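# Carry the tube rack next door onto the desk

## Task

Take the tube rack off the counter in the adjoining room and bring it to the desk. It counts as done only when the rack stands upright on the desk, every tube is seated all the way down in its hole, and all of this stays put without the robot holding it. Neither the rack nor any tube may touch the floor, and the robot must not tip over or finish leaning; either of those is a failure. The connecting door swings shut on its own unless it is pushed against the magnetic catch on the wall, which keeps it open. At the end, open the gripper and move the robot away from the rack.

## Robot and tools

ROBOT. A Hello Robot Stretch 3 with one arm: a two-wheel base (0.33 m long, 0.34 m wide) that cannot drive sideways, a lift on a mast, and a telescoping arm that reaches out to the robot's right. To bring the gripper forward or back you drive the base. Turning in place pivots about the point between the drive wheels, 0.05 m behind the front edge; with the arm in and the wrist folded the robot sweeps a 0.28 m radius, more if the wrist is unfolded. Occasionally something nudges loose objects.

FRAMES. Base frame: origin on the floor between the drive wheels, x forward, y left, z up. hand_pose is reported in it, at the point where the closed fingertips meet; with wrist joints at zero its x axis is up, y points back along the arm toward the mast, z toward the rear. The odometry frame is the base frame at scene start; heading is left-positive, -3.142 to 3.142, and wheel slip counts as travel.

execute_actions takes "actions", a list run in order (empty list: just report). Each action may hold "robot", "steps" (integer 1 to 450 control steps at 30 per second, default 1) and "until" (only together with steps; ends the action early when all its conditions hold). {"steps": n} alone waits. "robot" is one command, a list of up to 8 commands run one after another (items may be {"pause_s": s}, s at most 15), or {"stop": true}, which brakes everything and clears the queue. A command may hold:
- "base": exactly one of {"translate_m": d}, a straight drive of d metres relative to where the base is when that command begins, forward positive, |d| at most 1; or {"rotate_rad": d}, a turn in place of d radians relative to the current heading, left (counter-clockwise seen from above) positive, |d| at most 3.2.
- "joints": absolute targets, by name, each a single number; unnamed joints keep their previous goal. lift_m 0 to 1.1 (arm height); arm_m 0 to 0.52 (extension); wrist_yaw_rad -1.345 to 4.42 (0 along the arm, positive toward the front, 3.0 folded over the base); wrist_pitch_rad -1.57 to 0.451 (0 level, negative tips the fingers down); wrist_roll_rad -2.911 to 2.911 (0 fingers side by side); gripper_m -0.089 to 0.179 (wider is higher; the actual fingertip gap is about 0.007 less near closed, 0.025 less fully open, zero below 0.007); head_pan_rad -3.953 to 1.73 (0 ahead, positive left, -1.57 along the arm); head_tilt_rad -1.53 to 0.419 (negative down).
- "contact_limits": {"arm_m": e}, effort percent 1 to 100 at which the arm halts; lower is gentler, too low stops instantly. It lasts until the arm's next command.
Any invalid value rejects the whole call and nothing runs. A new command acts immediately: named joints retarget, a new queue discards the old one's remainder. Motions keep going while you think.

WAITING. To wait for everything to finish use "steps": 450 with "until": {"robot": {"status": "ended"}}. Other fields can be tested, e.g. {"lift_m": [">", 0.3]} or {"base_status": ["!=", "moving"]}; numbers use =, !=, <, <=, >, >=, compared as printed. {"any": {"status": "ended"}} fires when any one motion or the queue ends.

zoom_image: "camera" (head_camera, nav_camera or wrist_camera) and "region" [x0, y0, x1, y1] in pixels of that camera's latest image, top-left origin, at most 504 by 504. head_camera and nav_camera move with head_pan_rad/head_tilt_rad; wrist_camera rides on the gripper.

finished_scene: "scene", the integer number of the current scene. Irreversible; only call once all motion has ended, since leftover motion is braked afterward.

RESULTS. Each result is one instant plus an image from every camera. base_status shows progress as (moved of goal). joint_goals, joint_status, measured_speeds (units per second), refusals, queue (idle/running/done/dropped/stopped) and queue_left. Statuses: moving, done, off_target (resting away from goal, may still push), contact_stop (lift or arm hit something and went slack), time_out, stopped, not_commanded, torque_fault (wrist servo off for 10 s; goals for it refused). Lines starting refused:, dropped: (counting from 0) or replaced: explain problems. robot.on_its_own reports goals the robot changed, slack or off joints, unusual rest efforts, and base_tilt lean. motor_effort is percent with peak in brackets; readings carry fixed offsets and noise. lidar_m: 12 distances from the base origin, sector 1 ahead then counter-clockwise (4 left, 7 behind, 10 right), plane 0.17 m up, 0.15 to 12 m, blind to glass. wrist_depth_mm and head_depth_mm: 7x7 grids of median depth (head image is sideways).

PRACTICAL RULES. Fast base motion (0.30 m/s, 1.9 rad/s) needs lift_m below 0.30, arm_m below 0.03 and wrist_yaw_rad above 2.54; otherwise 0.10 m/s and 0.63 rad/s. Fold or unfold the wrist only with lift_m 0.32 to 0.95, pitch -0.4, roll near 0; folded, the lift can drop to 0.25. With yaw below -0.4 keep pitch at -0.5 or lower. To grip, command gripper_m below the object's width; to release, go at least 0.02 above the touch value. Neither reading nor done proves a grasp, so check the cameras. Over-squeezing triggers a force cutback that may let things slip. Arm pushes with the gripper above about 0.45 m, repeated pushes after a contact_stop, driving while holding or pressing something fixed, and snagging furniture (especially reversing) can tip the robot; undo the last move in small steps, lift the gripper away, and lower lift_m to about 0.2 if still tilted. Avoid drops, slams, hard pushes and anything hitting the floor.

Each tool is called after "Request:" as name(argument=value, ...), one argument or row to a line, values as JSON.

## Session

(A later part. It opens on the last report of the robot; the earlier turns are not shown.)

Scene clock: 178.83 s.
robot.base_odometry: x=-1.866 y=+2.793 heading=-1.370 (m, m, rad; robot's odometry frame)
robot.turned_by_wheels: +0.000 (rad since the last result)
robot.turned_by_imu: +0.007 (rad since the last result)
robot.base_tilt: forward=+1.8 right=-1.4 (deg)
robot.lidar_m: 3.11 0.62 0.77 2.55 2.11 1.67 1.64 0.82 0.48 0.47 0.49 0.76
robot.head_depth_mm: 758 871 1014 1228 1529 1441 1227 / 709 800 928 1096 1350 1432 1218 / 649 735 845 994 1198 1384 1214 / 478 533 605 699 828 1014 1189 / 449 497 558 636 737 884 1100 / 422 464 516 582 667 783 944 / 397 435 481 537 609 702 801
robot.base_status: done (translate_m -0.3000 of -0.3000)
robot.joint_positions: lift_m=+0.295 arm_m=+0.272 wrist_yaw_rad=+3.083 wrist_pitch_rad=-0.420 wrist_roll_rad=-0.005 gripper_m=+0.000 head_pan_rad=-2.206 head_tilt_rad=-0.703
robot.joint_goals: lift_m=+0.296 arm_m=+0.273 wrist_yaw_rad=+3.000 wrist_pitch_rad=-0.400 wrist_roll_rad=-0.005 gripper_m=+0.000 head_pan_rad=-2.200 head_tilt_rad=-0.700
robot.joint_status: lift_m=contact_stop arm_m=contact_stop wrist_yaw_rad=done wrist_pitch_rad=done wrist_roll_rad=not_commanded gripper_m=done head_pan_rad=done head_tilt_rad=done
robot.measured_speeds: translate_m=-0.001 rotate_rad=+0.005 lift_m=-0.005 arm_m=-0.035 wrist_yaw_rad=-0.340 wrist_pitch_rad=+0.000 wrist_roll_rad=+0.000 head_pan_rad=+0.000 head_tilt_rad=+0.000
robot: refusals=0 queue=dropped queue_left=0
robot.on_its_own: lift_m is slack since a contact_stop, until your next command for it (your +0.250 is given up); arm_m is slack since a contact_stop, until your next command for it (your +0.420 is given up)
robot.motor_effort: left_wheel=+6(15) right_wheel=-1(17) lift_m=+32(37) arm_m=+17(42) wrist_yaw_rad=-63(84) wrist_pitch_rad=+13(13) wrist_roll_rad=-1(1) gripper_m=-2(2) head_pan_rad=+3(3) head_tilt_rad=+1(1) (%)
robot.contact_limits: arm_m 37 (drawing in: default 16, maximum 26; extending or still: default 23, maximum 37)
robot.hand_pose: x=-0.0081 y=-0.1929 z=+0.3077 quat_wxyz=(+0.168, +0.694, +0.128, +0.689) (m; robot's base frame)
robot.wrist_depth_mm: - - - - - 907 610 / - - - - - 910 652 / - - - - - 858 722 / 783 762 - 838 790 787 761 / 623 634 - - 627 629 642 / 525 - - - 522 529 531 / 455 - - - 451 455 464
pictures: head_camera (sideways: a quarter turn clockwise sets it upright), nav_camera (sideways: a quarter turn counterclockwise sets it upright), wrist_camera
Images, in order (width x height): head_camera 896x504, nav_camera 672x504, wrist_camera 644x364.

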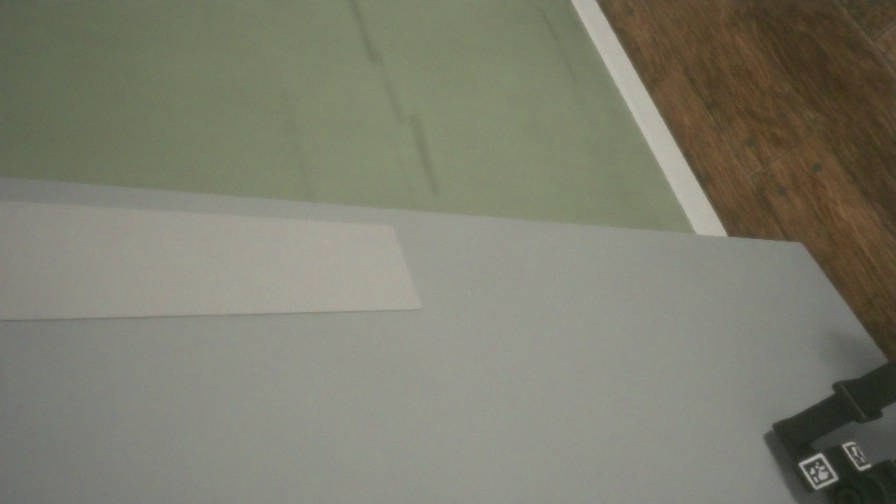

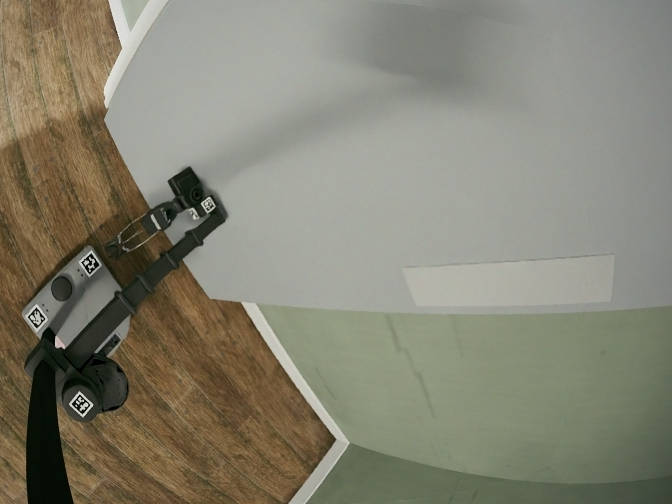

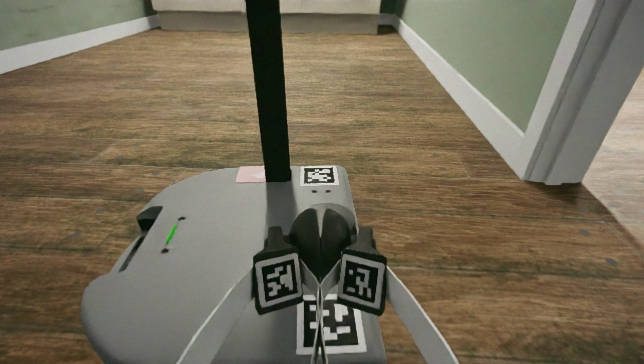

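Request:
execute_actions(
  actions=[
    {"robot":{"joints":{"arm_m":0.0,"lift_m":0.31,"wrist_yaw_rad":3.02,"head_pan_rad":1.0,"head_tilt_rad":-0.3}},"steps":450,"until":{"robot":{"status":"ended"}}},
    {"steps":45},
  ],
)

Scene clock: 185.43 s.
robot.base_odometry: x=-1.866 y=+2.793 heading=-1.370 (m, m, rad; robot's odometry frame)
robot.turned_by_wheels: +0.000 (rad since the last result)
robot.turned_by_imu: -0.003 (rad since the last result)
robot.base_tilt: forward=+2.4 right=-0.7 (deg)
robot.lidar_m: 3.11 0.62 0.77 2.50 2.11 1.67 1.64 0.82 0.48 0.47 0.49 0.76
robot.head_depth_mm: 551 563 559 570 588 619 651 / 625 641 656 675 690 708 721 / 725 744 763 787 813 837 864 / 862 885 919 950 988 1023 1061 / 1049 1092 1139 1188 1247 1307 1378 / 1359 1425 1512 1607 1713 1821 1576 / 1936 2073 2264 2473 2608 2037 1568
robot.base_status: done (translate_m -0.3000 of -0.3000)
robot.joint_positions: lift_m=+0.310 arm_m=+0.000 wrist_yaw_rad=+3.018 wrist_pitch_rad=-0.419 wrist_roll_rad=-0.005 gripper_m=+0.000 head_pan_rad=+0.993 head_tilt_rad=-0.310
robot.joint_goals: lift_m=+0.310 arm_m=+0.000 wrist_yaw_rad=+3.020 wrist_pitch_rad=-0.400 wrist_roll_rad=-0.005 gripper_m=+0.000 head_pan_rad=+1.000 head_tilt_rad=-0.300
robot.joint_status: lift_m=done arm_m=done wrist_yaw_rad=done wrist_pitch_rad=done wrist_roll_rad=not_commanded gripper_m=done head_pan_rad=done head_tilt_rad=done
robot.measured_speeds: translate_m=+0.000 rotate_rad=+0.000 lift_m=+0.000 arm_m=+0.000 wrist_yaw_rad=+0.000 wrist_pitch_rad=+0.000 wrist_roll_rad=+0.000 head_pan_rad=+0.000 head_tilt_rad=+0.000
robot: refusals=0 queue=done queue_left=0
robot.motor_effort: left_wheel=+1(15) right_wheel=-1(17) lift_m=+31(33) arm_m=-1(12) wrist_yaw_rad=+1(52) wrist_pitch_rad=+12(12) wrist_roll_rad=-1(1) gripper_m=-2(2) head_pan_rad=+3(36) head_tilt_rad=+3(22) (%)
robot.hand_pose: x=+0.0063 y=+0.0773 z=+0.3222 quat_wxyz=(+0.190, +0.697, +0.105, +0.683) (m; robot's base frame)
robot.wrist_depth_mm: - - - - - 844 567 / - - - - - 834 559 / - - - - - 830 552 / 806 808 792 822 805 777 551 / 643 652 - 701 643 643 587 / 544 537 - - 542 541 544 / 467 492 - - 464 465 462
pictures: head_camera (sideways: a quarter turn clockwise sets it upright), nav_camera (sideways: a quarter turn counterclockwise sets it upright), wrist_camera
Images, in order (width x height): head_camera 896x504, nav_camera 672x504, wrist_camera 644x364.

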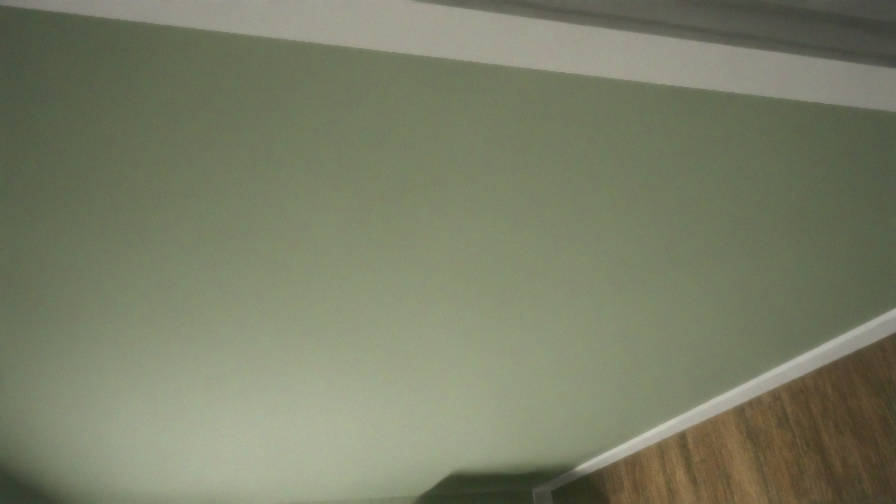

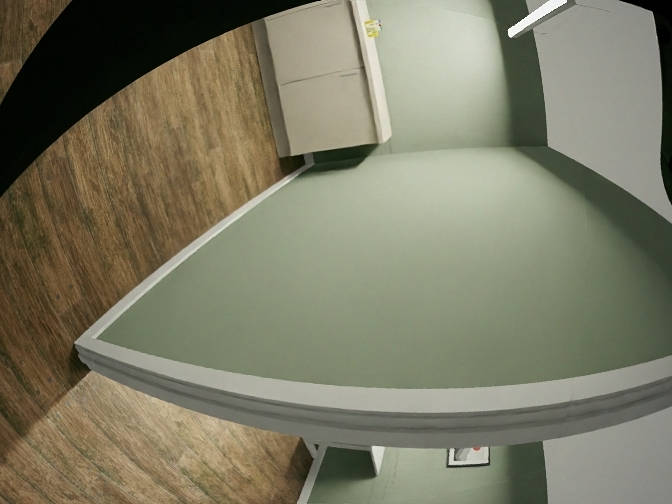

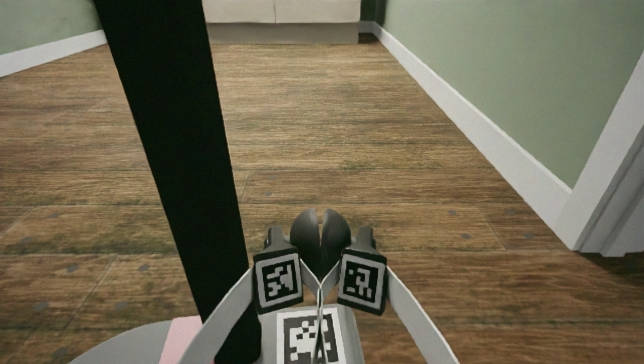

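Request:
execute_actions(
  actions=[
    {"robot":[{"base":{"translate_m":-0.35},"joints":{"lift_m":0.27,"head_pan_rad":0,"head_tilt_rad":-0.3}},{"base":{"rotate_rad":1.57}},{"base":{"translate_m":1.0}}],"steps":450,"until":{"robot":{"status":"ended"}}},
  ],
)

Scene clock: 199.30 s.
robot.base_odometry: x=-0.956 y=+3.335 heading=+0.200 (m, m, rad; robot's odometry frame)
robot.turned_by_wheels: +1.570 (rad since the last result)
robot.turned_by_imu: +1.570 (rad since the last result)
robot.base_tilt: forward=+2.3 right=-0.5 (deg)
robot.lidar_m: 1.56 1.56 1.22 1.20 1.28 1.61 1.45 1.51 0.93 0.92 0.99 1.46
robot.head_depth_mm: 1896 1979 2070 1707 1613 1682 1632 / 1906 2019 2095 1674 1622 1706 1617 / 1919 2000 2101 1634 1633 1737 1607 / 1920 2026 2137 1618 1646 1753 1599 / 1936 2027 2146 1639 1668 1780 1594 / 1939 2048 2146 1637 1704 1781 1595 / 1974 2040 2170 1659 1708 1803 1568
robot.base_status: done (translate_m +1.0000 of +1.0000)
robot.joint_positions: lift_m=+0.270 arm_m=+0.000 wrist_yaw_rad=+3.019 wrist_pitch_rad=-0.419 wrist_roll_rad=-0.005 gripper_m=+0.000 head_pan_rad=+0.007 head_tilt_rad=-0.309
robot.joint_goals: lift_m=+0.270 arm_m=+0.000 wrist_yaw_rad=+3.020 wrist_pitch_rad=-0.400 wrist_roll_rad=-0.005 gripper_m=+0.000 head_pan_rad=+0.000 head_tilt_rad=-0.300
robot.joint_status: lift_m=done arm_m=done wrist_yaw_rad=done wrist_pitch_rad=done wrist_roll_rad=not_commanded gripper_m=done head_pan_rad=done head_tilt_rad=done
robot.measured_speeds: translate_m=+0.000 rotate_rad=+0.000 lift_m=+0.000 arm_m=+0.000 wrist_yaw_rad=+0.000 wrist_pitch_rad=+0.000 wrist_roll_rad=+0.000 head_pan_rad=+0.000 head_tilt_rad=+0.000
robot: refusals=0 queue=done queue_left=0
robot.motor_effort: left_wheel=-4(13) right_wheel=+2(8) lift_m=+22(31) arm_m=-1(1) wrist_yaw_rad=+1(2) wrist_pitch_rad=+12(12) wrist_roll_rad=-1(1) gripper_m=-2(2) head_pan_rad=-3(36) head_tilt_rad=+3(4) (%)
robot.hand_pose: x=+0.0062 y=+0.0773 z=+0.2826 quat_wxyz=(+0.189, +0.697, +0.105, +0.683) (m; robot's base frame)
robot.wrist_depth_mm: - - - - - - - / - - - - - - - / - - 974 963 985 967 988 / 754 732 748 736 738 738 732 / 590 595 - 649 590 590 577 / 500 507 - - 498 494 489 / 437 - - - 426 426 423
pictures: head_camera (sideways: a quarter turn clockwise sets it upright), nav_camera (sideways: a quarter turn counterclockwise sets it upright), wrist_camera
Images, in order (width x height): head_camera 896x504, nav_camera 672x504, wrist_camera 644x364.

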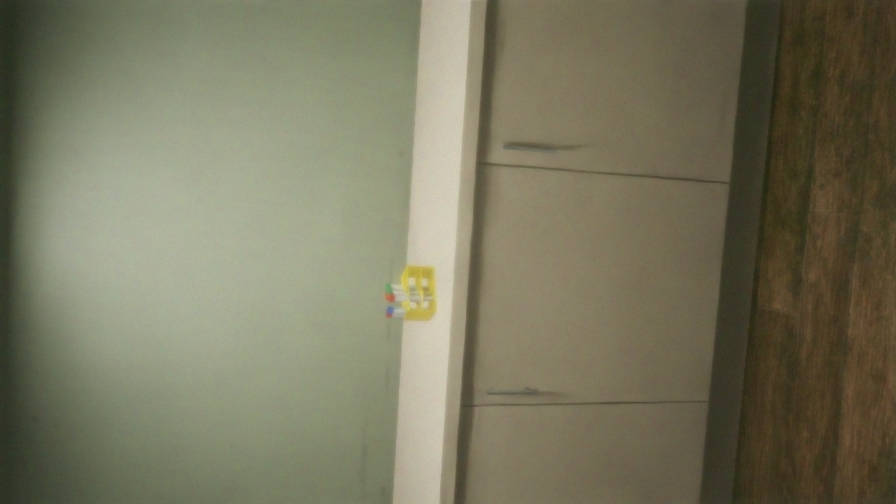

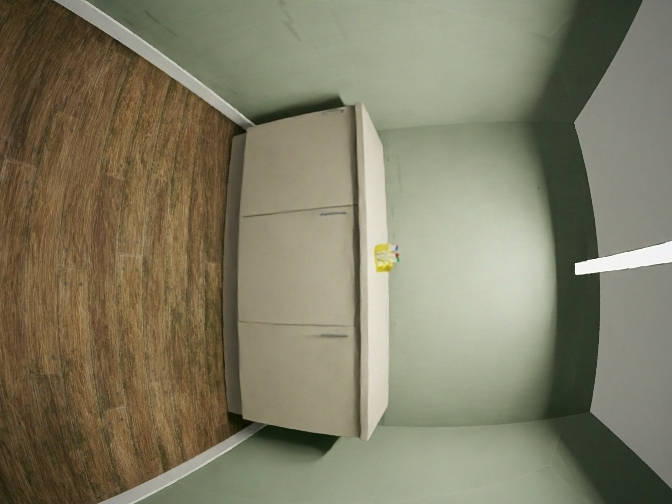

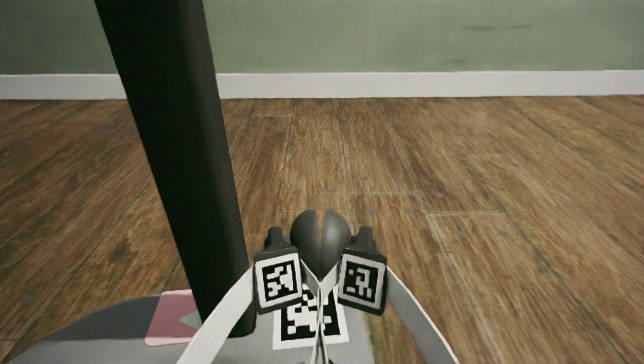

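Request:
execute_actions(
  actions=[
    {"robot":[{"base":{"translate_m":0.97}},{"base":{"rotate_rad":1.57},"joints":{"lift_m":0.9,"gripper_m":0.15,"head_pan_rad":-1.5,"head_tilt_rad":-0.6}},{"joints":{"wrist_yaw_rad":0}},{"joints":{"wrist_pitch_rad":-0.3}}],"steps":450,"until":{"robot":{"status":"ended"}}},
  ],
)

Scene clock: 218.23 s.
robot.base_odometry: x=-0.005 y=+3.527 heading=+1.770 (m, m, rad; robot's odometry frame)
robot.turned_by_wheels: +1.570 (rad since the last result)
robot.turned_by_imu: +1.572 (rad since the last result)
robot.base_tilt: forward=+2.5 right=-0.6 (deg)
robot.lidar_m: 1.10 1.18 1.74 2.41 1.33 1.03 1.02 0.77 0.61 0.61 0.65 0.98
robot.head_depth_mm: 983 1070 1129 782 692 777 - / 996 1086 1145 775 706 818 - / 1011 1101 1152 766 726 - - / 1025 1122 1130 758 743 858 - / 1045 1139 1121 752 754 894 1040 / 1061 1159 1100 743 783 911 1077 / 1073 1180 1087 744 796 933 1177
robot.base_status: done (rotate_rad +1.5698 of +1.5700)
robot.joint_positions: lift_m=+0.900 arm_m=+0.000 wrist_yaw_rad=+0.002 wrist_pitch_rad=-0.323 wrist_roll_rad=-0.005 gripper_m=+0.150 head_pan_rad=-1.493 head_tilt_rad=-0.593
robot.joint_goals: lift_m=+0.900 arm_m=+0.000 wrist_yaw_rad=+0.000 wrist_pitch_rad=-0.300 wrist_roll_rad=-0.005 gripper_m=+0.150 head_pan_rad=-1.500 head_tilt_rad=-0.600
robot.joint_status: lift_m=done arm_m=done wrist_yaw_rad=done wrist_pitch_rad=done wrist_roll_rad=not_commanded gripper_m=done head_pan_rad=done head_tilt_rad=done
robot.measured_speeds: translate_m=+0.000 rotate_rad=+0.000 lift_m=+0.000 arm_m=+0.000 wrist_yaw_rad=+0.000 wrist_pitch_rad=+0.000 wrist_roll_rad=+0.000 head_pan_rad=+0.000 head_tilt_rad=+0.000
robot: refusals=0 queue=done queue_left=0
robot.motor_effort: left_wheel=-4(13) right_wheel=+2(7) lift_m=+31(32) arm_m=-1(2) wrist_yaw_rad=-2(2) wrist_pitch_rad=+14(14) wrist_roll_rad=-1(1) gripper_m=+0(82) head_pan_rad=-3(35) head_tilt_rad=-2(18) (%)
robot.hand_pose: x=-0.0210 y=-0.3806 z=+0.9344 quat_wxyz=(+0.700, +0.115, -0.696, -0.113) (m; robot's base frame)
robot.wrist_depth_mm: 952 920 883 847 820 823 792 / 760 757 579 573 779 776 767 / 423 422 422 421 426 426 424 / 453 432 406 373 356 347 331 / 487 467 448 431 409 393 382 / 546 - 501 478 454 - 411 / 622 595 552 522 495 483 446
pictures: head_camera (sideways: a quarter turn clockwise sets it upright), nav_camera (sideways: a quarter turn counterclockwise sets it upright), wrist_camera
Images, in order (width x height): head_camera 896x504, nav_camera 672x504, wrist_camera 644x364.

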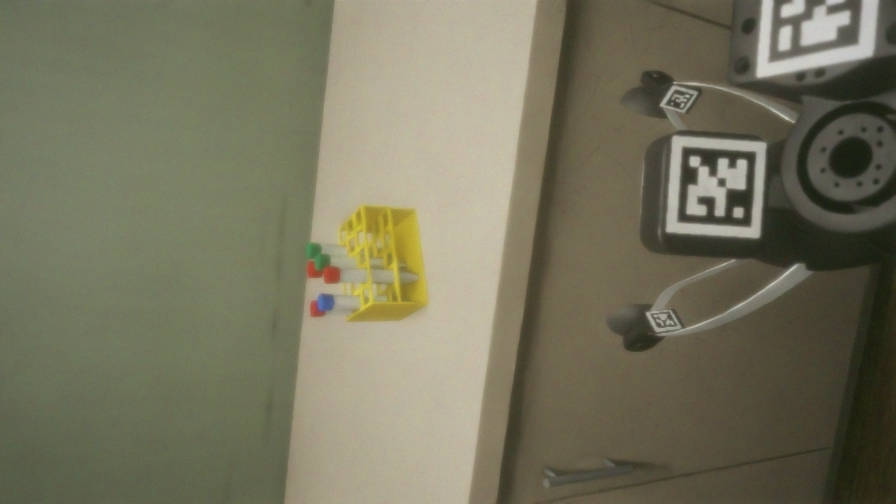

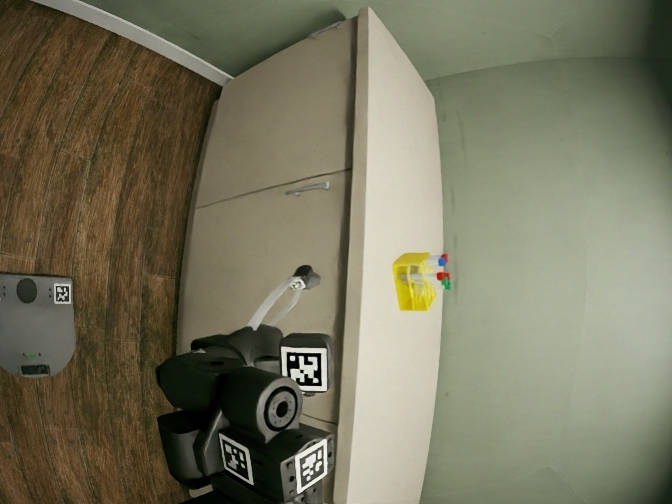

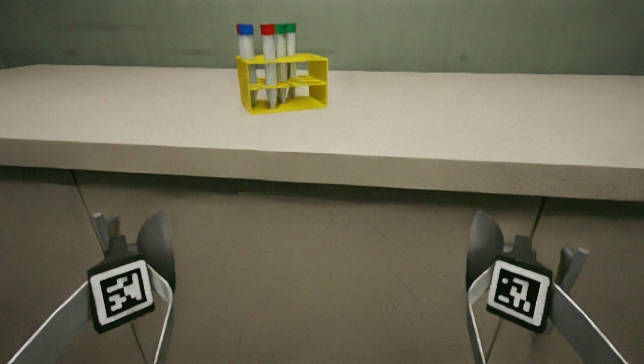

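Request:
execute_actions(
  actions=[
    {"robot":[{"joints":{"lift_m":1.05}},{"joints":{"wrist_pitch_rad":-0.5,"arm_m":0.2}}],"steps":450,"until":{"robot":{"status":"ended"}}},
  ],
)

Scene clock: 224.70 s.
robot.base_odometry: x=-0.005 y=+3.527 heading=+1.770 (m, m, rad; robot's odometry frame)
robot.turned_by_wheels: +0.000 (rad since the last result)
robot.turned_by_imu: -0.002 (rad since the last result)
robot.base_tilt: forward=+2.5 right=-0.5 (deg)
robot.lidar_m: 1.10 1.18 1.73 2.41 1.33 1.04 1.02 0.78 0.61 0.61 0.65 0.97
robot.head_depth_mm: 984 - - 749 693 787 917 / 1000 - - 737 709 807 939 / 1011 1075 - 699 728 832 973 / 1030 1121 1140 741 744 856 1008 / 1040 1137 1119 748 764 882 1044 / 1057 1160 1108 745 782 907 1078 / 1068 1178 1093 742 797 935 1174
robot.base_status: done (rotate_rad +1.5698 of +1.5700)
robot.joint_positions: lift_m=+1.050 arm_m=+0.200 wrist_yaw_rad=+0.001 wrist_pitch_rad=-0.514 wrist_roll_rad=-0.005 gripper_m=+0.150 head_pan_rad=-1.493 head_tilt_rad=-0.593
robot.joint_goals: lift_m=+1.050 arm_m=+0.200 wrist_yaw_rad=+0.000 wrist_pitch_rad=-0.500 wrist_roll_rad=-0.005 gripper_m=+0.150 head_pan_rad=-1.500 head_tilt_rad=-0.600
robot.joint_status: lift_m=done arm_m=done wrist_yaw_rad=done wrist_pitch_rad=done wrist_roll_rad=not_commanded gripper_m=done head_pan_rad=done head_tilt_rad=done
robot.measured_speeds: translate_m=+0.000 rotate_rad=+0.000 lift_m=+0.000 arm_m=+0.000 wrist_yaw_rad=+0.000 wrist_pitch_rad=+0.000 wrist_roll_rad=+0.000 head_pan_rad=+0.000 head_tilt_rad=+0.000
robot: refusals=0 queue=done queue_left=0
robot.motor_effort: left_wheel=-4(4) right_wheel=+2(2) lift_m=+31(32) arm_m=+3(5) wrist_yaw_rad=-1(2) wrist_pitch_rad=+9(14) wrist_roll_rad=-1(1) gripper_m=-1(1) head_pan_rad=-3(3) head_tilt_rad=-3(2) (%)
robot.hand_pose: x=-0.0214 y=-0.5559 z=+1.0415 quat_wxyz=(+0.686, +0.181, -0.682, -0.179) (m; robot's base frame)
robot.wrist_depth_mm: 762 738 714 700 671 662 646 / 703 692 712 712 704 701 688 / 520 538 376 480 522 530 534 / 423 420 398 419 421 424 421 / 352 363 350 354 349 363 351 / 307 - 299 300 302 - 304 / 388 377 294 276 270 264 266
pictures: head_camera (sideways: a quarter turn clockwise sets it upright), nav_camera (sideways: a quarter turn counterclockwise sets it upright), wrist_camera
Images, in order (width x height): head_camera 896x504, nav_camera 672x504, wrist_camera 644x364.

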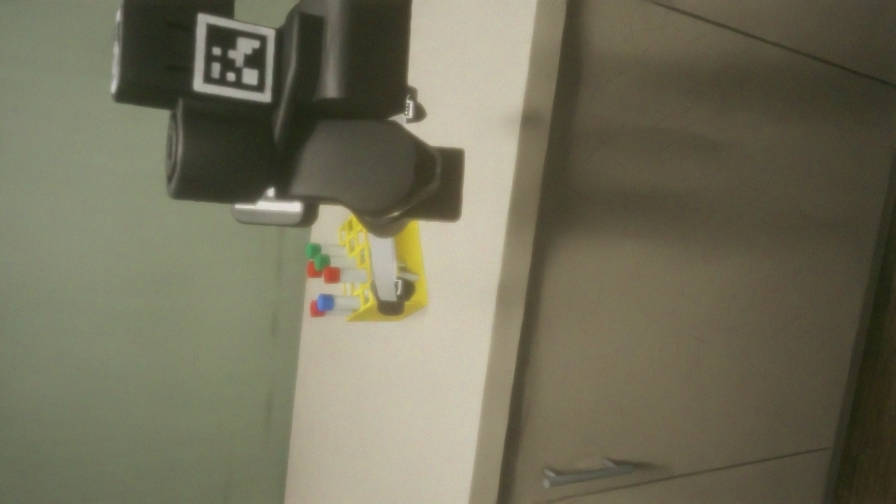

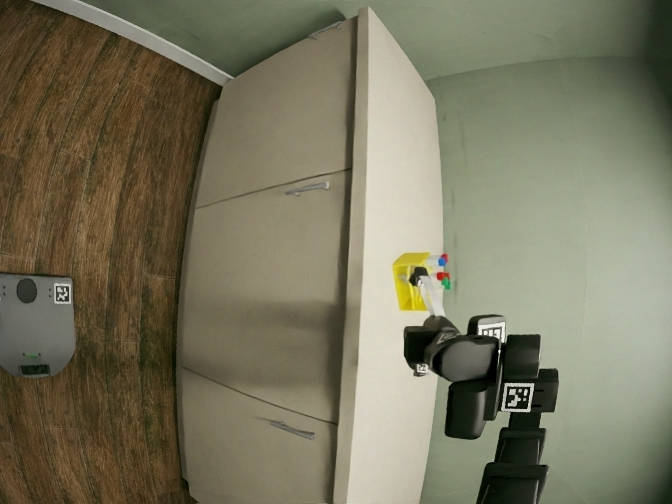

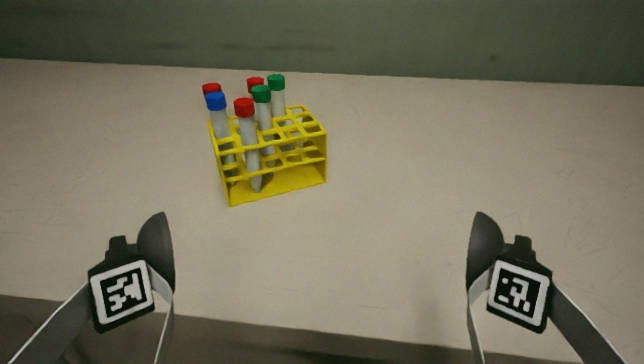

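Request:
zoom_image(
  camera="wrist_camera",
  region=[180, 60, 360, 220],
)

Request:
zoom_image(
  camera="head_camera",
  region=[280, 190, 460, 340],
)

Region (180, 60, 360, 220) of wrist_camera's 644x364 image, scaled by 2.800.

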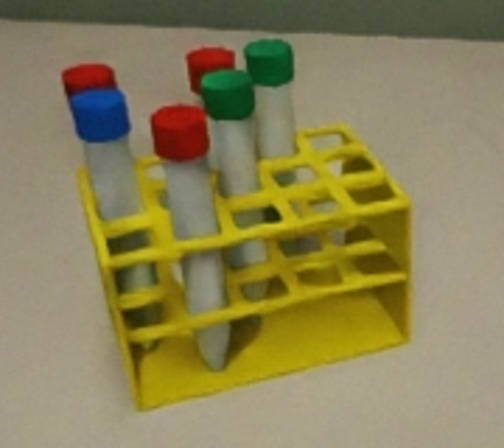

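Region (280, 190, 460, 340) of head_camera's 896x504 image, scaled by 2.800, with more detail than that image has.

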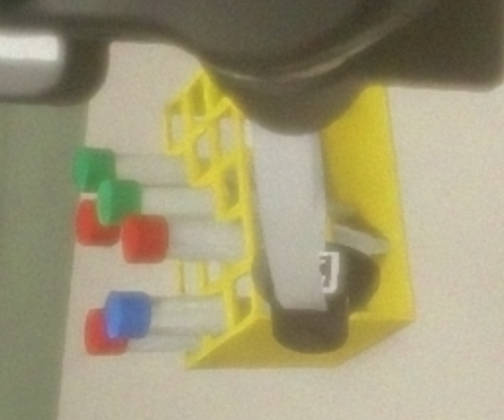

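Request:
execute_actions(
  actions=[
    {"robot":[{"joints":{"arm_m":0.08}},{"base":{"rotate_rad":0.33}},{"base":{"translate_m":-0.19},"joints":{"head_pan_rad":-1.57}},{"joints":{"wrist_pitch_rad":-0.25,"lift_m":1.0,"arm_m":0.15}}],"steps":450,"until":{"robot":{"status":"ended"}}},
  ],
)

Scene clock: 246.87 s.
robot.base_odometry: x=+0.091 y=+3.363 heading=+2.099 (m, m, rad; robot's odometry frame)
robot.turned_by_wheels: +0.330 (rad since the last result)
robot.turned_by_imu: +0.327 (rad since the last result)
robot.base_tilt: forward=+2.4 right=-0.5 (deg)
robot.lidar_m: 1.30 1.66 2.47 1.35 0.91 0.84 0.82 0.56 0.52 0.53 0.69 1.28
robot.head_depth_mm: 924 997 - 782 577 643 731 / 963 1039 - - 602 688 784 / 998 1083 1159 - 663 734 848 / 1037 1131 1204 - 707 788 919 / 1085 1185 1116 715 738 851 1009 / 1128 1241 1108 746 789 927 1171 / 1185 1304 1091 775 849 1019 1231
robot.base_status: done (translate_m -0.1900 of -0.1900)
robot.joint_positions: lift_m=+1.000 arm_m=+0.150 wrist_yaw_rad=+0.001 wrist_pitch_rad=-0.273 wrist_roll_rad=-0.005 gripper_m=+0.150 head_pan_rad=-1.563 head_tilt_rad=-0.593
robot.joint_goals: lift_m=+1.000 arm_m=+0.150 wrist_yaw_rad=+0.000 wrist_pitch_rad=-0.250 wrist_roll_rad=-0.005 gripper_m=+0.150 head_pan_rad=-1.570 head_tilt_rad=-0.600
robot.joint_status: lift_m=done arm_m=done wrist_yaw_rad=done wrist_pitch_rad=done wrist_roll_rad=not_commanded gripper_m=done head_pan_rad=done head_tilt_rad=done
robot.measured_speeds: translate_m=+0.000 rotate_rad=+0.000 lift_m=+0.000 arm_m=+0.000 wrist_yaw_rad=+0.000 wrist_pitch_rad=+0.000 wrist_roll_rad=+0.000 head_pan_rad=+0.000 head_tilt_rad=+0.000
robot: refusals=0 queue=done queue_left=0
robot.motor_effort: left_wheel=-4(11) right_wheel=+2(6) lift_m=+22(31) arm_m=+3(1) wrist_yaw_rad=-1(1) wrist_pitch_rad=+14(17) wrist_roll_rad=-1(1) gripper_m=+0(0) head_pan_rad=-2(11) head_tilt_rad=-2(2) (%)
robot.hand_pose: x=-0.0213 y=-0.5350 z=+1.0467 quat_wxyz=(+0.703, +0.097, -0.698, -0.096) (m; robot's base frame)
robot.wrist_depth_mm: 901 976 842 759 676 594 558 / 947 - 907 793 709 635 575 / 887 868 896 799 739 677 614 / 571 577 574 393 579 581 569 / 426 444 424 397 420 451 425 / 398 - 339 338 336 - 338 / 556 386 283 278 280 280 279
pictures: head_camera (sideways: a quarter turn clockwise sets it upright), nav_camera (sideways: a quarter turn counterclockwise sets it upright), wrist_camera
Images, in order (width x height): head_camera 896x504, nav_camera 672x504, wrist_camera 644x364.

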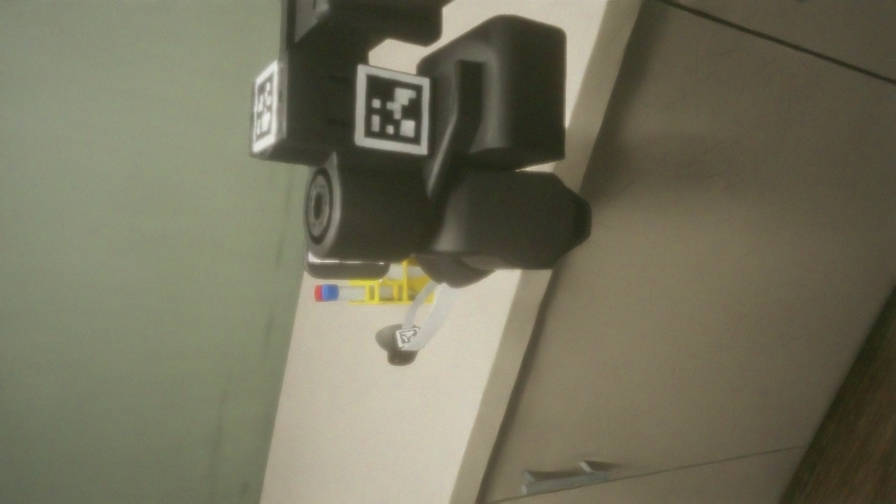

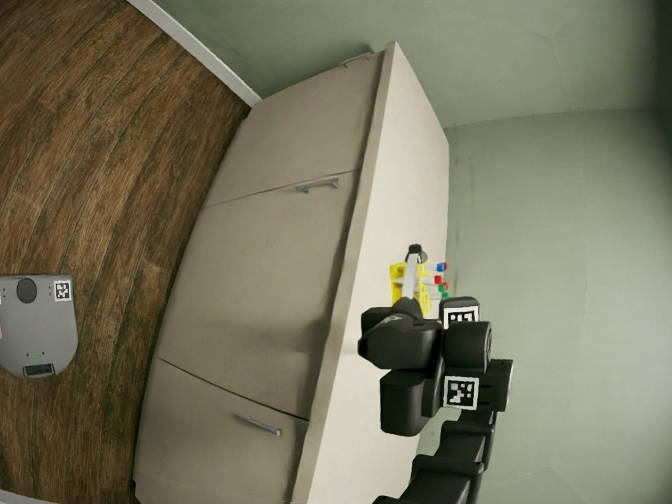

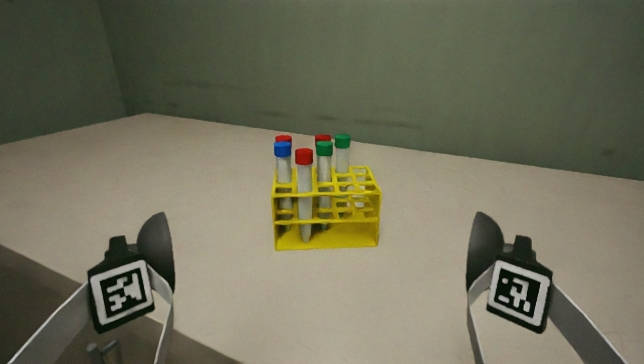

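Request:
execute_actions(
  actions=[
    {"robot":[{"joints":{"lift_m":0.965,"gripper_m":0.175}},{"joints":{"arm_m":0.27}}],"steps":450,"until":{"robot":{"status":"ended"}}},
  ],
)

Scene clock: 255.43 s.
robot.base_odometry: x=+0.091 y=+3.363 heading=+2.099 (m, m, rad; robot's odometry frame)
robot.turned_by_wheels: +0.000 (rad since the last result)
robot.turned_by_imu: -0.002 (rad since the last result)
robot.base_tilt: forward=+2.5 right=-0.6 (deg)
robot.lidar_m: 1.29 1.66 2.47 1.35 0.91 0.84 0.82 0.56 0.52 0.54 0.69 1.28
robot.head_depth_mm: 923 995 1058 - 578 644 730 / 955 1031 1074 707 619 685 784 / 998 1080 - 683 642 734 843 / 1035 1139 1187 677 687 790 920 / 1087 1186 1123 748 737 852 1006 / 1128 1241 1109 743 793 925 1174 / 1180 1308 1093 776 846 1013 1228
robot.base_status: done (translate_m -0.1900 of -0.1900)
robot.joint_positions: lift_m=+0.965 arm_m=+0.270 wrist_yaw_rad=+0.001 wrist_pitch_rad=-0.272 wrist_roll_rad=-0.005 gripper_m=+0.175 head_pan_rad=-1.563 head_tilt_rad=-0.593
robot.joint_goals: lift_m=+0.965 arm_m=+0.270 wrist_yaw_rad=+0.000 wrist_pitch_rad=-0.250 wrist_roll_rad=-0.005 gripper_m=+0.175 head_pan_rad=-1.570 head_tilt_rad=-0.600
robot.joint_status: lift_m=done arm_m=done wrist_yaw_rad=done wrist_pitch_rad=done wrist_roll_rad=not_commanded gripper_m=done head_pan_rad=done head_tilt_rad=done
robot.measured_speeds: translate_m=+0.000 rotate_rad=+0.000 lift_m=+0.000 arm_m=+0.000 wrist_yaw_rad=+0.000 wrist_pitch_rad=+0.000 wrist_roll_rad=+0.000 head_pan_rad=+0.000 head_tilt_rad=+0.000
robot: refusals=0 queue=done queue_left=0
robot.motor_effort: left_wheel=-4(4) right_wheel=+3(2) lift_m=+22(23) arm_m=+3(2) wrist_yaw_rad=-1(0) wrist_pitch_rad=+13(14) wrist_roll_rad=-1(1) gripper_m=+0(82) head_pan_rad=-3(3) head_tilt_rad=-2(2) (%)
robot.hand_pose: x=-0.0213 y=-0.6551 z=+1.0120 quat_wxyz=(+0.703, +0.096, -0.698, -0.096) (m; robot's base frame)
robot.wrist_depth_mm: 879 844 738 640 574 524 477 / 889 900 770 682 611 549 503 / 758 748 754 688 642 570 524 / 487 489 456 274 496 491 491 / 362 383 344 276 328 383 364 / 300 286 280 274 283 289 288 / 231 239 239 238 240 240 232
pictures: head_camera (sideways: a quarter turn clockwise sets it upright), nav_camera (sideways: a quarter turn counterclockwise sets it upright), wrist_camera
Images, in order (width x height): head_camera 896x504, nav_camera 672x504, wrist_camera 644x364.

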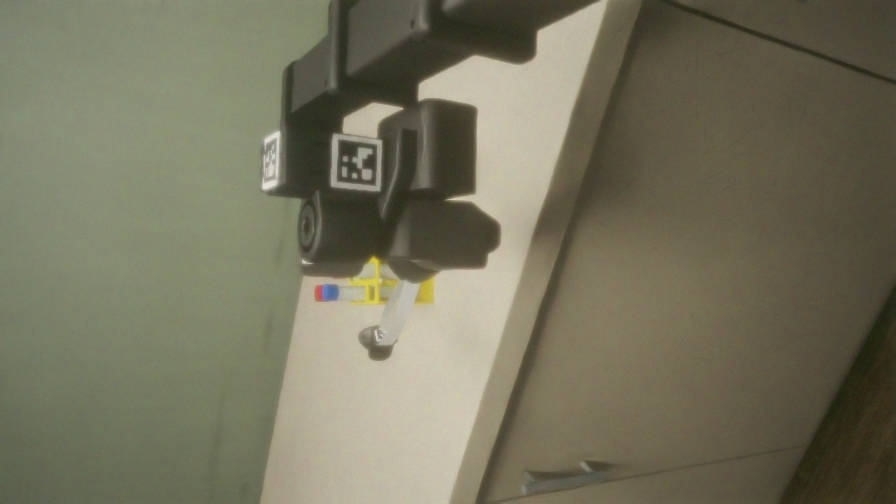

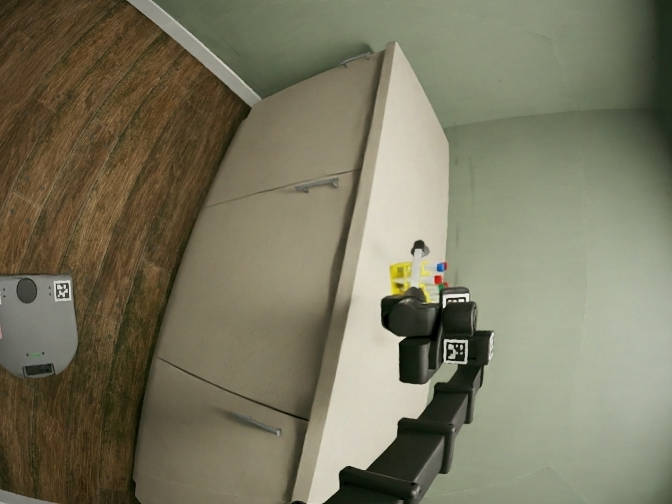

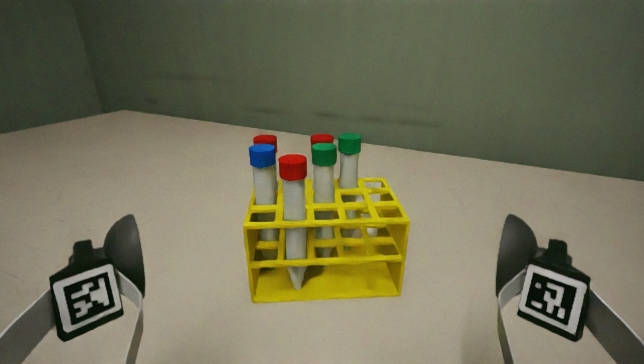

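Request:
execute_actions(
  actions=[
    {"robot":[{"joints":{"lift_m":0.925}},{"joints":{"arm_m":0.35}}],"steps":450,"until":{"robot":{"status":"ended"}}},
  ],
)

Scene clock: 264.47 s.
robot.base_odometry: x=+0.091 y=+3.363 heading=+2.099 (m, m, rad; robot's odometry frame)
robot.turned_by_wheels: +0.000 (rad since the last result)
robot.turned_by_imu: -0.002 (rad since the last result)
robot.base_tilt: forward=+2.4 right=-0.6 (deg)
robot.lidar_m: 1.30 1.65 2.47 1.35 0.91 0.84 0.82 0.56 0.52 0.53 0.69 1.28
robot.head_depth_mm: 922 999 1064 866 - 651 733 / 956 1035 1106 705 621 685 786 / 996 1080 1152 696 643 730 847 / 1041 1130 1203 690 687 791 919 / 1088 1190 1123 749 738 854 1010 / 1131 1246 1110 745 794 930 1181 / 1191 1301 1086 775 850 1017 1230
robot.base_status: done (translate_m -0.1900 of -0.1900)
robot.joint_positions: lift_m=+0.925 arm_m=+0.350 wrist_yaw_rad=+0.001 wrist_pitch_rad=-0.271 wrist_roll_rad=-0.005 gripper_m=+0.175 head_pan_rad=-1.563 head_tilt_rad=-0.593
robot.joint_goals: lift_m=+0.925 arm_m=+0.350 wrist_yaw_rad=+0.000 wrist_pitch_rad=-0.250 wrist_roll_rad=-0.005 gripper_m=+0.175 head_pan_rad=-1.570 head_tilt_rad=-0.600
robot.joint_status: lift_m=done arm_m=done wrist_yaw_rad=done wrist_pitch_rad=done wrist_roll_rad=not_commanded gripper_m=done head_pan_rad=done head_tilt_rad=done
robot.measured_speeds: translate_m=+0.000 rotate_rad=+0.000 lift_m=+0.000 arm_m=+0.000 wrist_yaw_rad=+0.000 wrist_pitch_rad=+0.000 wrist_roll_rad=+0.000 head_pan_rad=+0.000 head_tilt_rad=+0.000
robot: refusals=0 queue=done queue_left=0
robot.motor_effort: left_wheel=-4(4) right_wheel=+2(2) lift_m=+22(23) arm_m=+2(1) wrist_yaw_rad=+0(1) wrist_pitch_rad=+13(14) wrist_roll_rad=-1(1) gripper_m=+0(0) head_pan_rad=-3(3) head_tilt_rad=-3(2) (%)
robot.hand_pose: x=-0.0213 y=-0.7351 z=+0.9720 quat_wxyz=(+0.703, +0.096, -0.698, -0.096) (m; robot's base frame)
robot.wrist_depth_mm: 823 729 641 574 522 462 422 / 856 825 696 610 554 487 447 / 606 613 199 193 556 508 462 / 393 394 186 184 367 394 393 / 293 306 175 175 179 310 292 / - 231 181 183 192 231 232 / 186 192 189 188 188 193 187
pictures: head_camera (sideways: a quarter turn clockwise sets it upright), nav_camera (sideways: a quarter turn counterclockwise sets it upright), wrist_camera
Images, in order (width x height): head_camera 896x504, nav_camera 672x504, wrist_camera 644x364.

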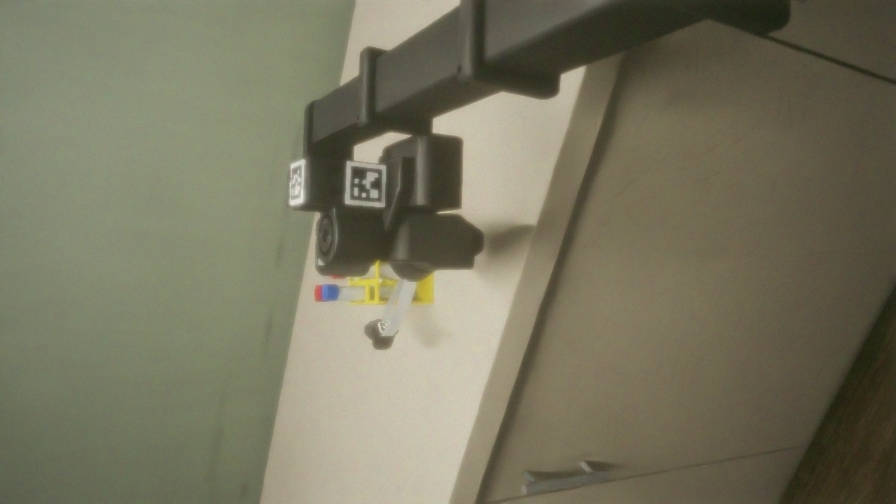

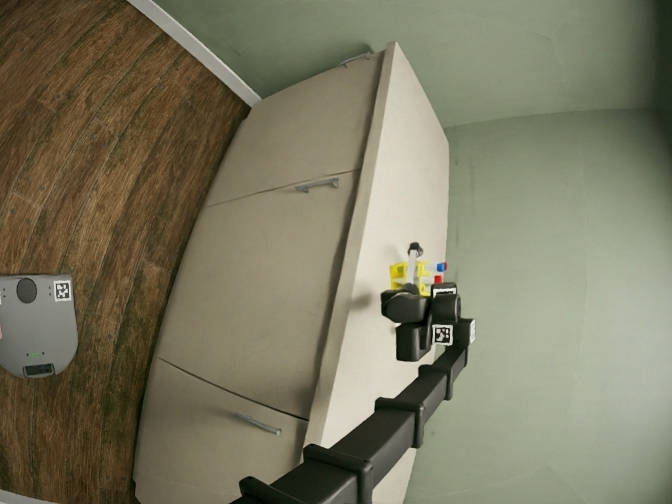

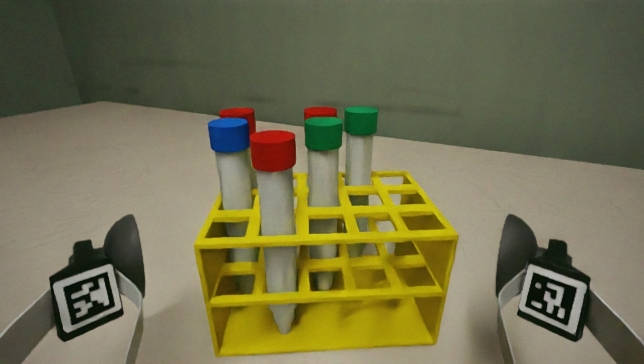

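Request:
execute_actions(
  actions=[
    {"robot":[{"joints":{"lift_m":0.892}},{"joints":{"arm_m":0.415}}],"steps":450,"until":{"robot":{"status":"ended"}}},
  ],
)

Scene clock: 270.67 s.
robot.base_odometry: x=+0.091 y=+3.363 heading=+2.099 (m, m, rad; robot's odometry frame)
robot.turned_by_wheels: +0.000 (rad since the last result)
robot.turned_by_imu: -0.001 (rad since the last result)
robot.base_tilt: forward=+2.4 right=-0.5 (deg)
robot.lidar_m: 1.30 1.65 2.47 1.35 0.91 0.85 0.82 0.56 0.52 0.53 0.69 1.27
robot.head_depth_mm: 920 1001 1058 822 - - 753 / 959 1036 1098 - 622 685 784 / 992 1085 1150 699 641 734 848 / 1036 1139 1194 691 688 787 924 / 1087 1187 1126 748 739 850 1013 / 1126 1250 1110 744 793 929 1176 / 1179 1318 1088 772 850 1018 1230
robot.base_status: done (translate_m -0.1900 of -0.1900)
robot.joint_positions: lift_m=+0.892 arm_m=+0.415 wrist_yaw_rad=+0.001 wrist_pitch_rad=-0.271 wrist_roll_rad=-0.005 gripper_m=+0.175 head_pan_rad=-1.563 head_tilt_rad=-0.593
robot.joint_goals: lift_m=+0.892 arm_m=+0.415 wrist_yaw_rad=+0.000 wrist_pitch_rad=-0.250 wrist_roll_rad=-0.005 gripper_m=+0.175 head_pan_rad=-1.570 head_tilt_rad=-0.600
robot.joint_status: lift_m=done arm_m=done wrist_yaw_rad=done wrist_pitch_rad=done wrist_roll_rad=not_commanded gripper_m=done head_pan_rad=done head_tilt_rad=done
robot.measured_speeds: translate_m=+0.000 rotate_rad=+0.000 lift_m=+0.000 arm_m=+0.000 wrist_yaw_rad=+0.000 wrist_pitch_rad=+0.000 wrist_roll_rad=+0.000 head_pan_rad=+0.000 head_tilt_rad=+0.000
robot: refusals=0 queue=done queue_left=0
robot.motor_effort: left_wheel=-4(4) right_wheel=+2(2) lift_m=+22(22) arm_m=+3(3) wrist_yaw_rad=+0(1) wrist_pitch_rad=+13(14) wrist_roll_rad=-1(1) gripper_m=+0(0) head_pan_rad=-3(3) head_tilt_rad=-2(3) (%)
robot.hand_pose: x=-0.0213 y=-0.8001 z=+0.9390 quat_wxyz=(+0.703, +0.096, -0.698, -0.096) (m; robot's base frame)
robot.wrist_depth_mm: 761 674 584 521 462 421 384 / 792 724 89 136 471 440 398 / 480 484 94 152 480 448 417 / 314 315 102 132 155 314 316 / 235 119 109 118 150 128 233 / - 118 134 138 141 123 185 / 149 144 140 145 150 144 149
pictures: head_camera (sideways: a quarter turn clockwise sets it upright), nav_camera (sideways: a quarter turn counterclockwise sets it upright), wrist_camera
Images, in order (width x height): head_camera 896x504, nav_camera 672x504, wrist_camera 644x364.

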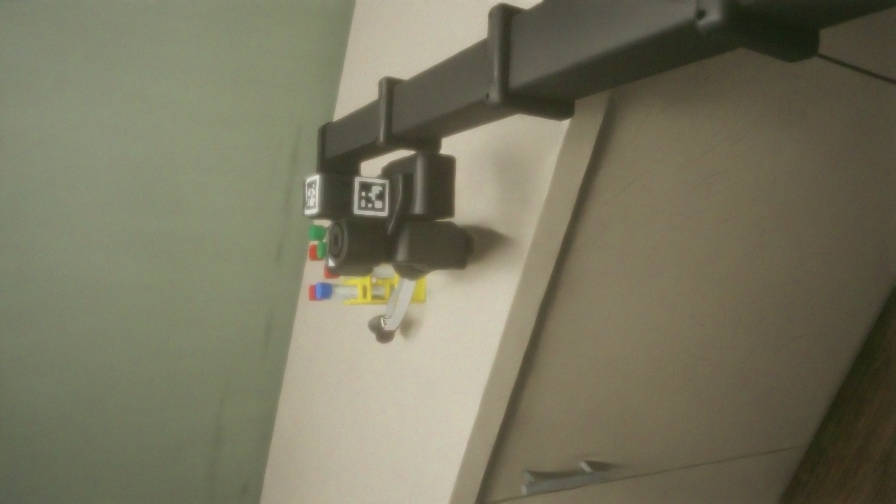

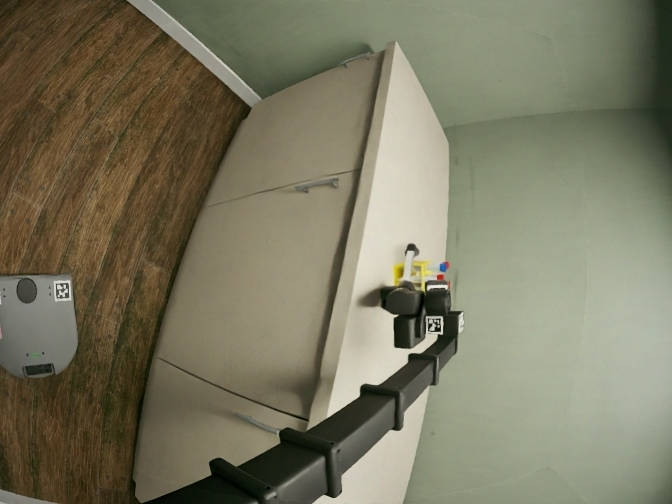

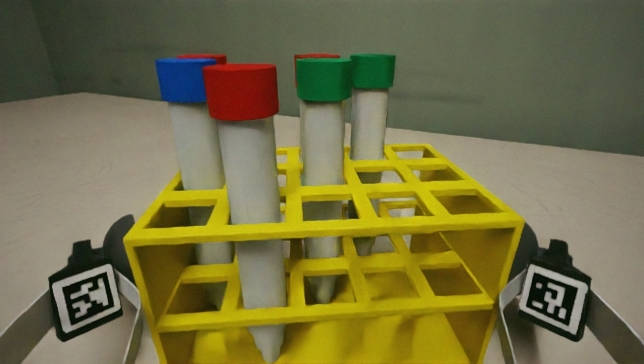

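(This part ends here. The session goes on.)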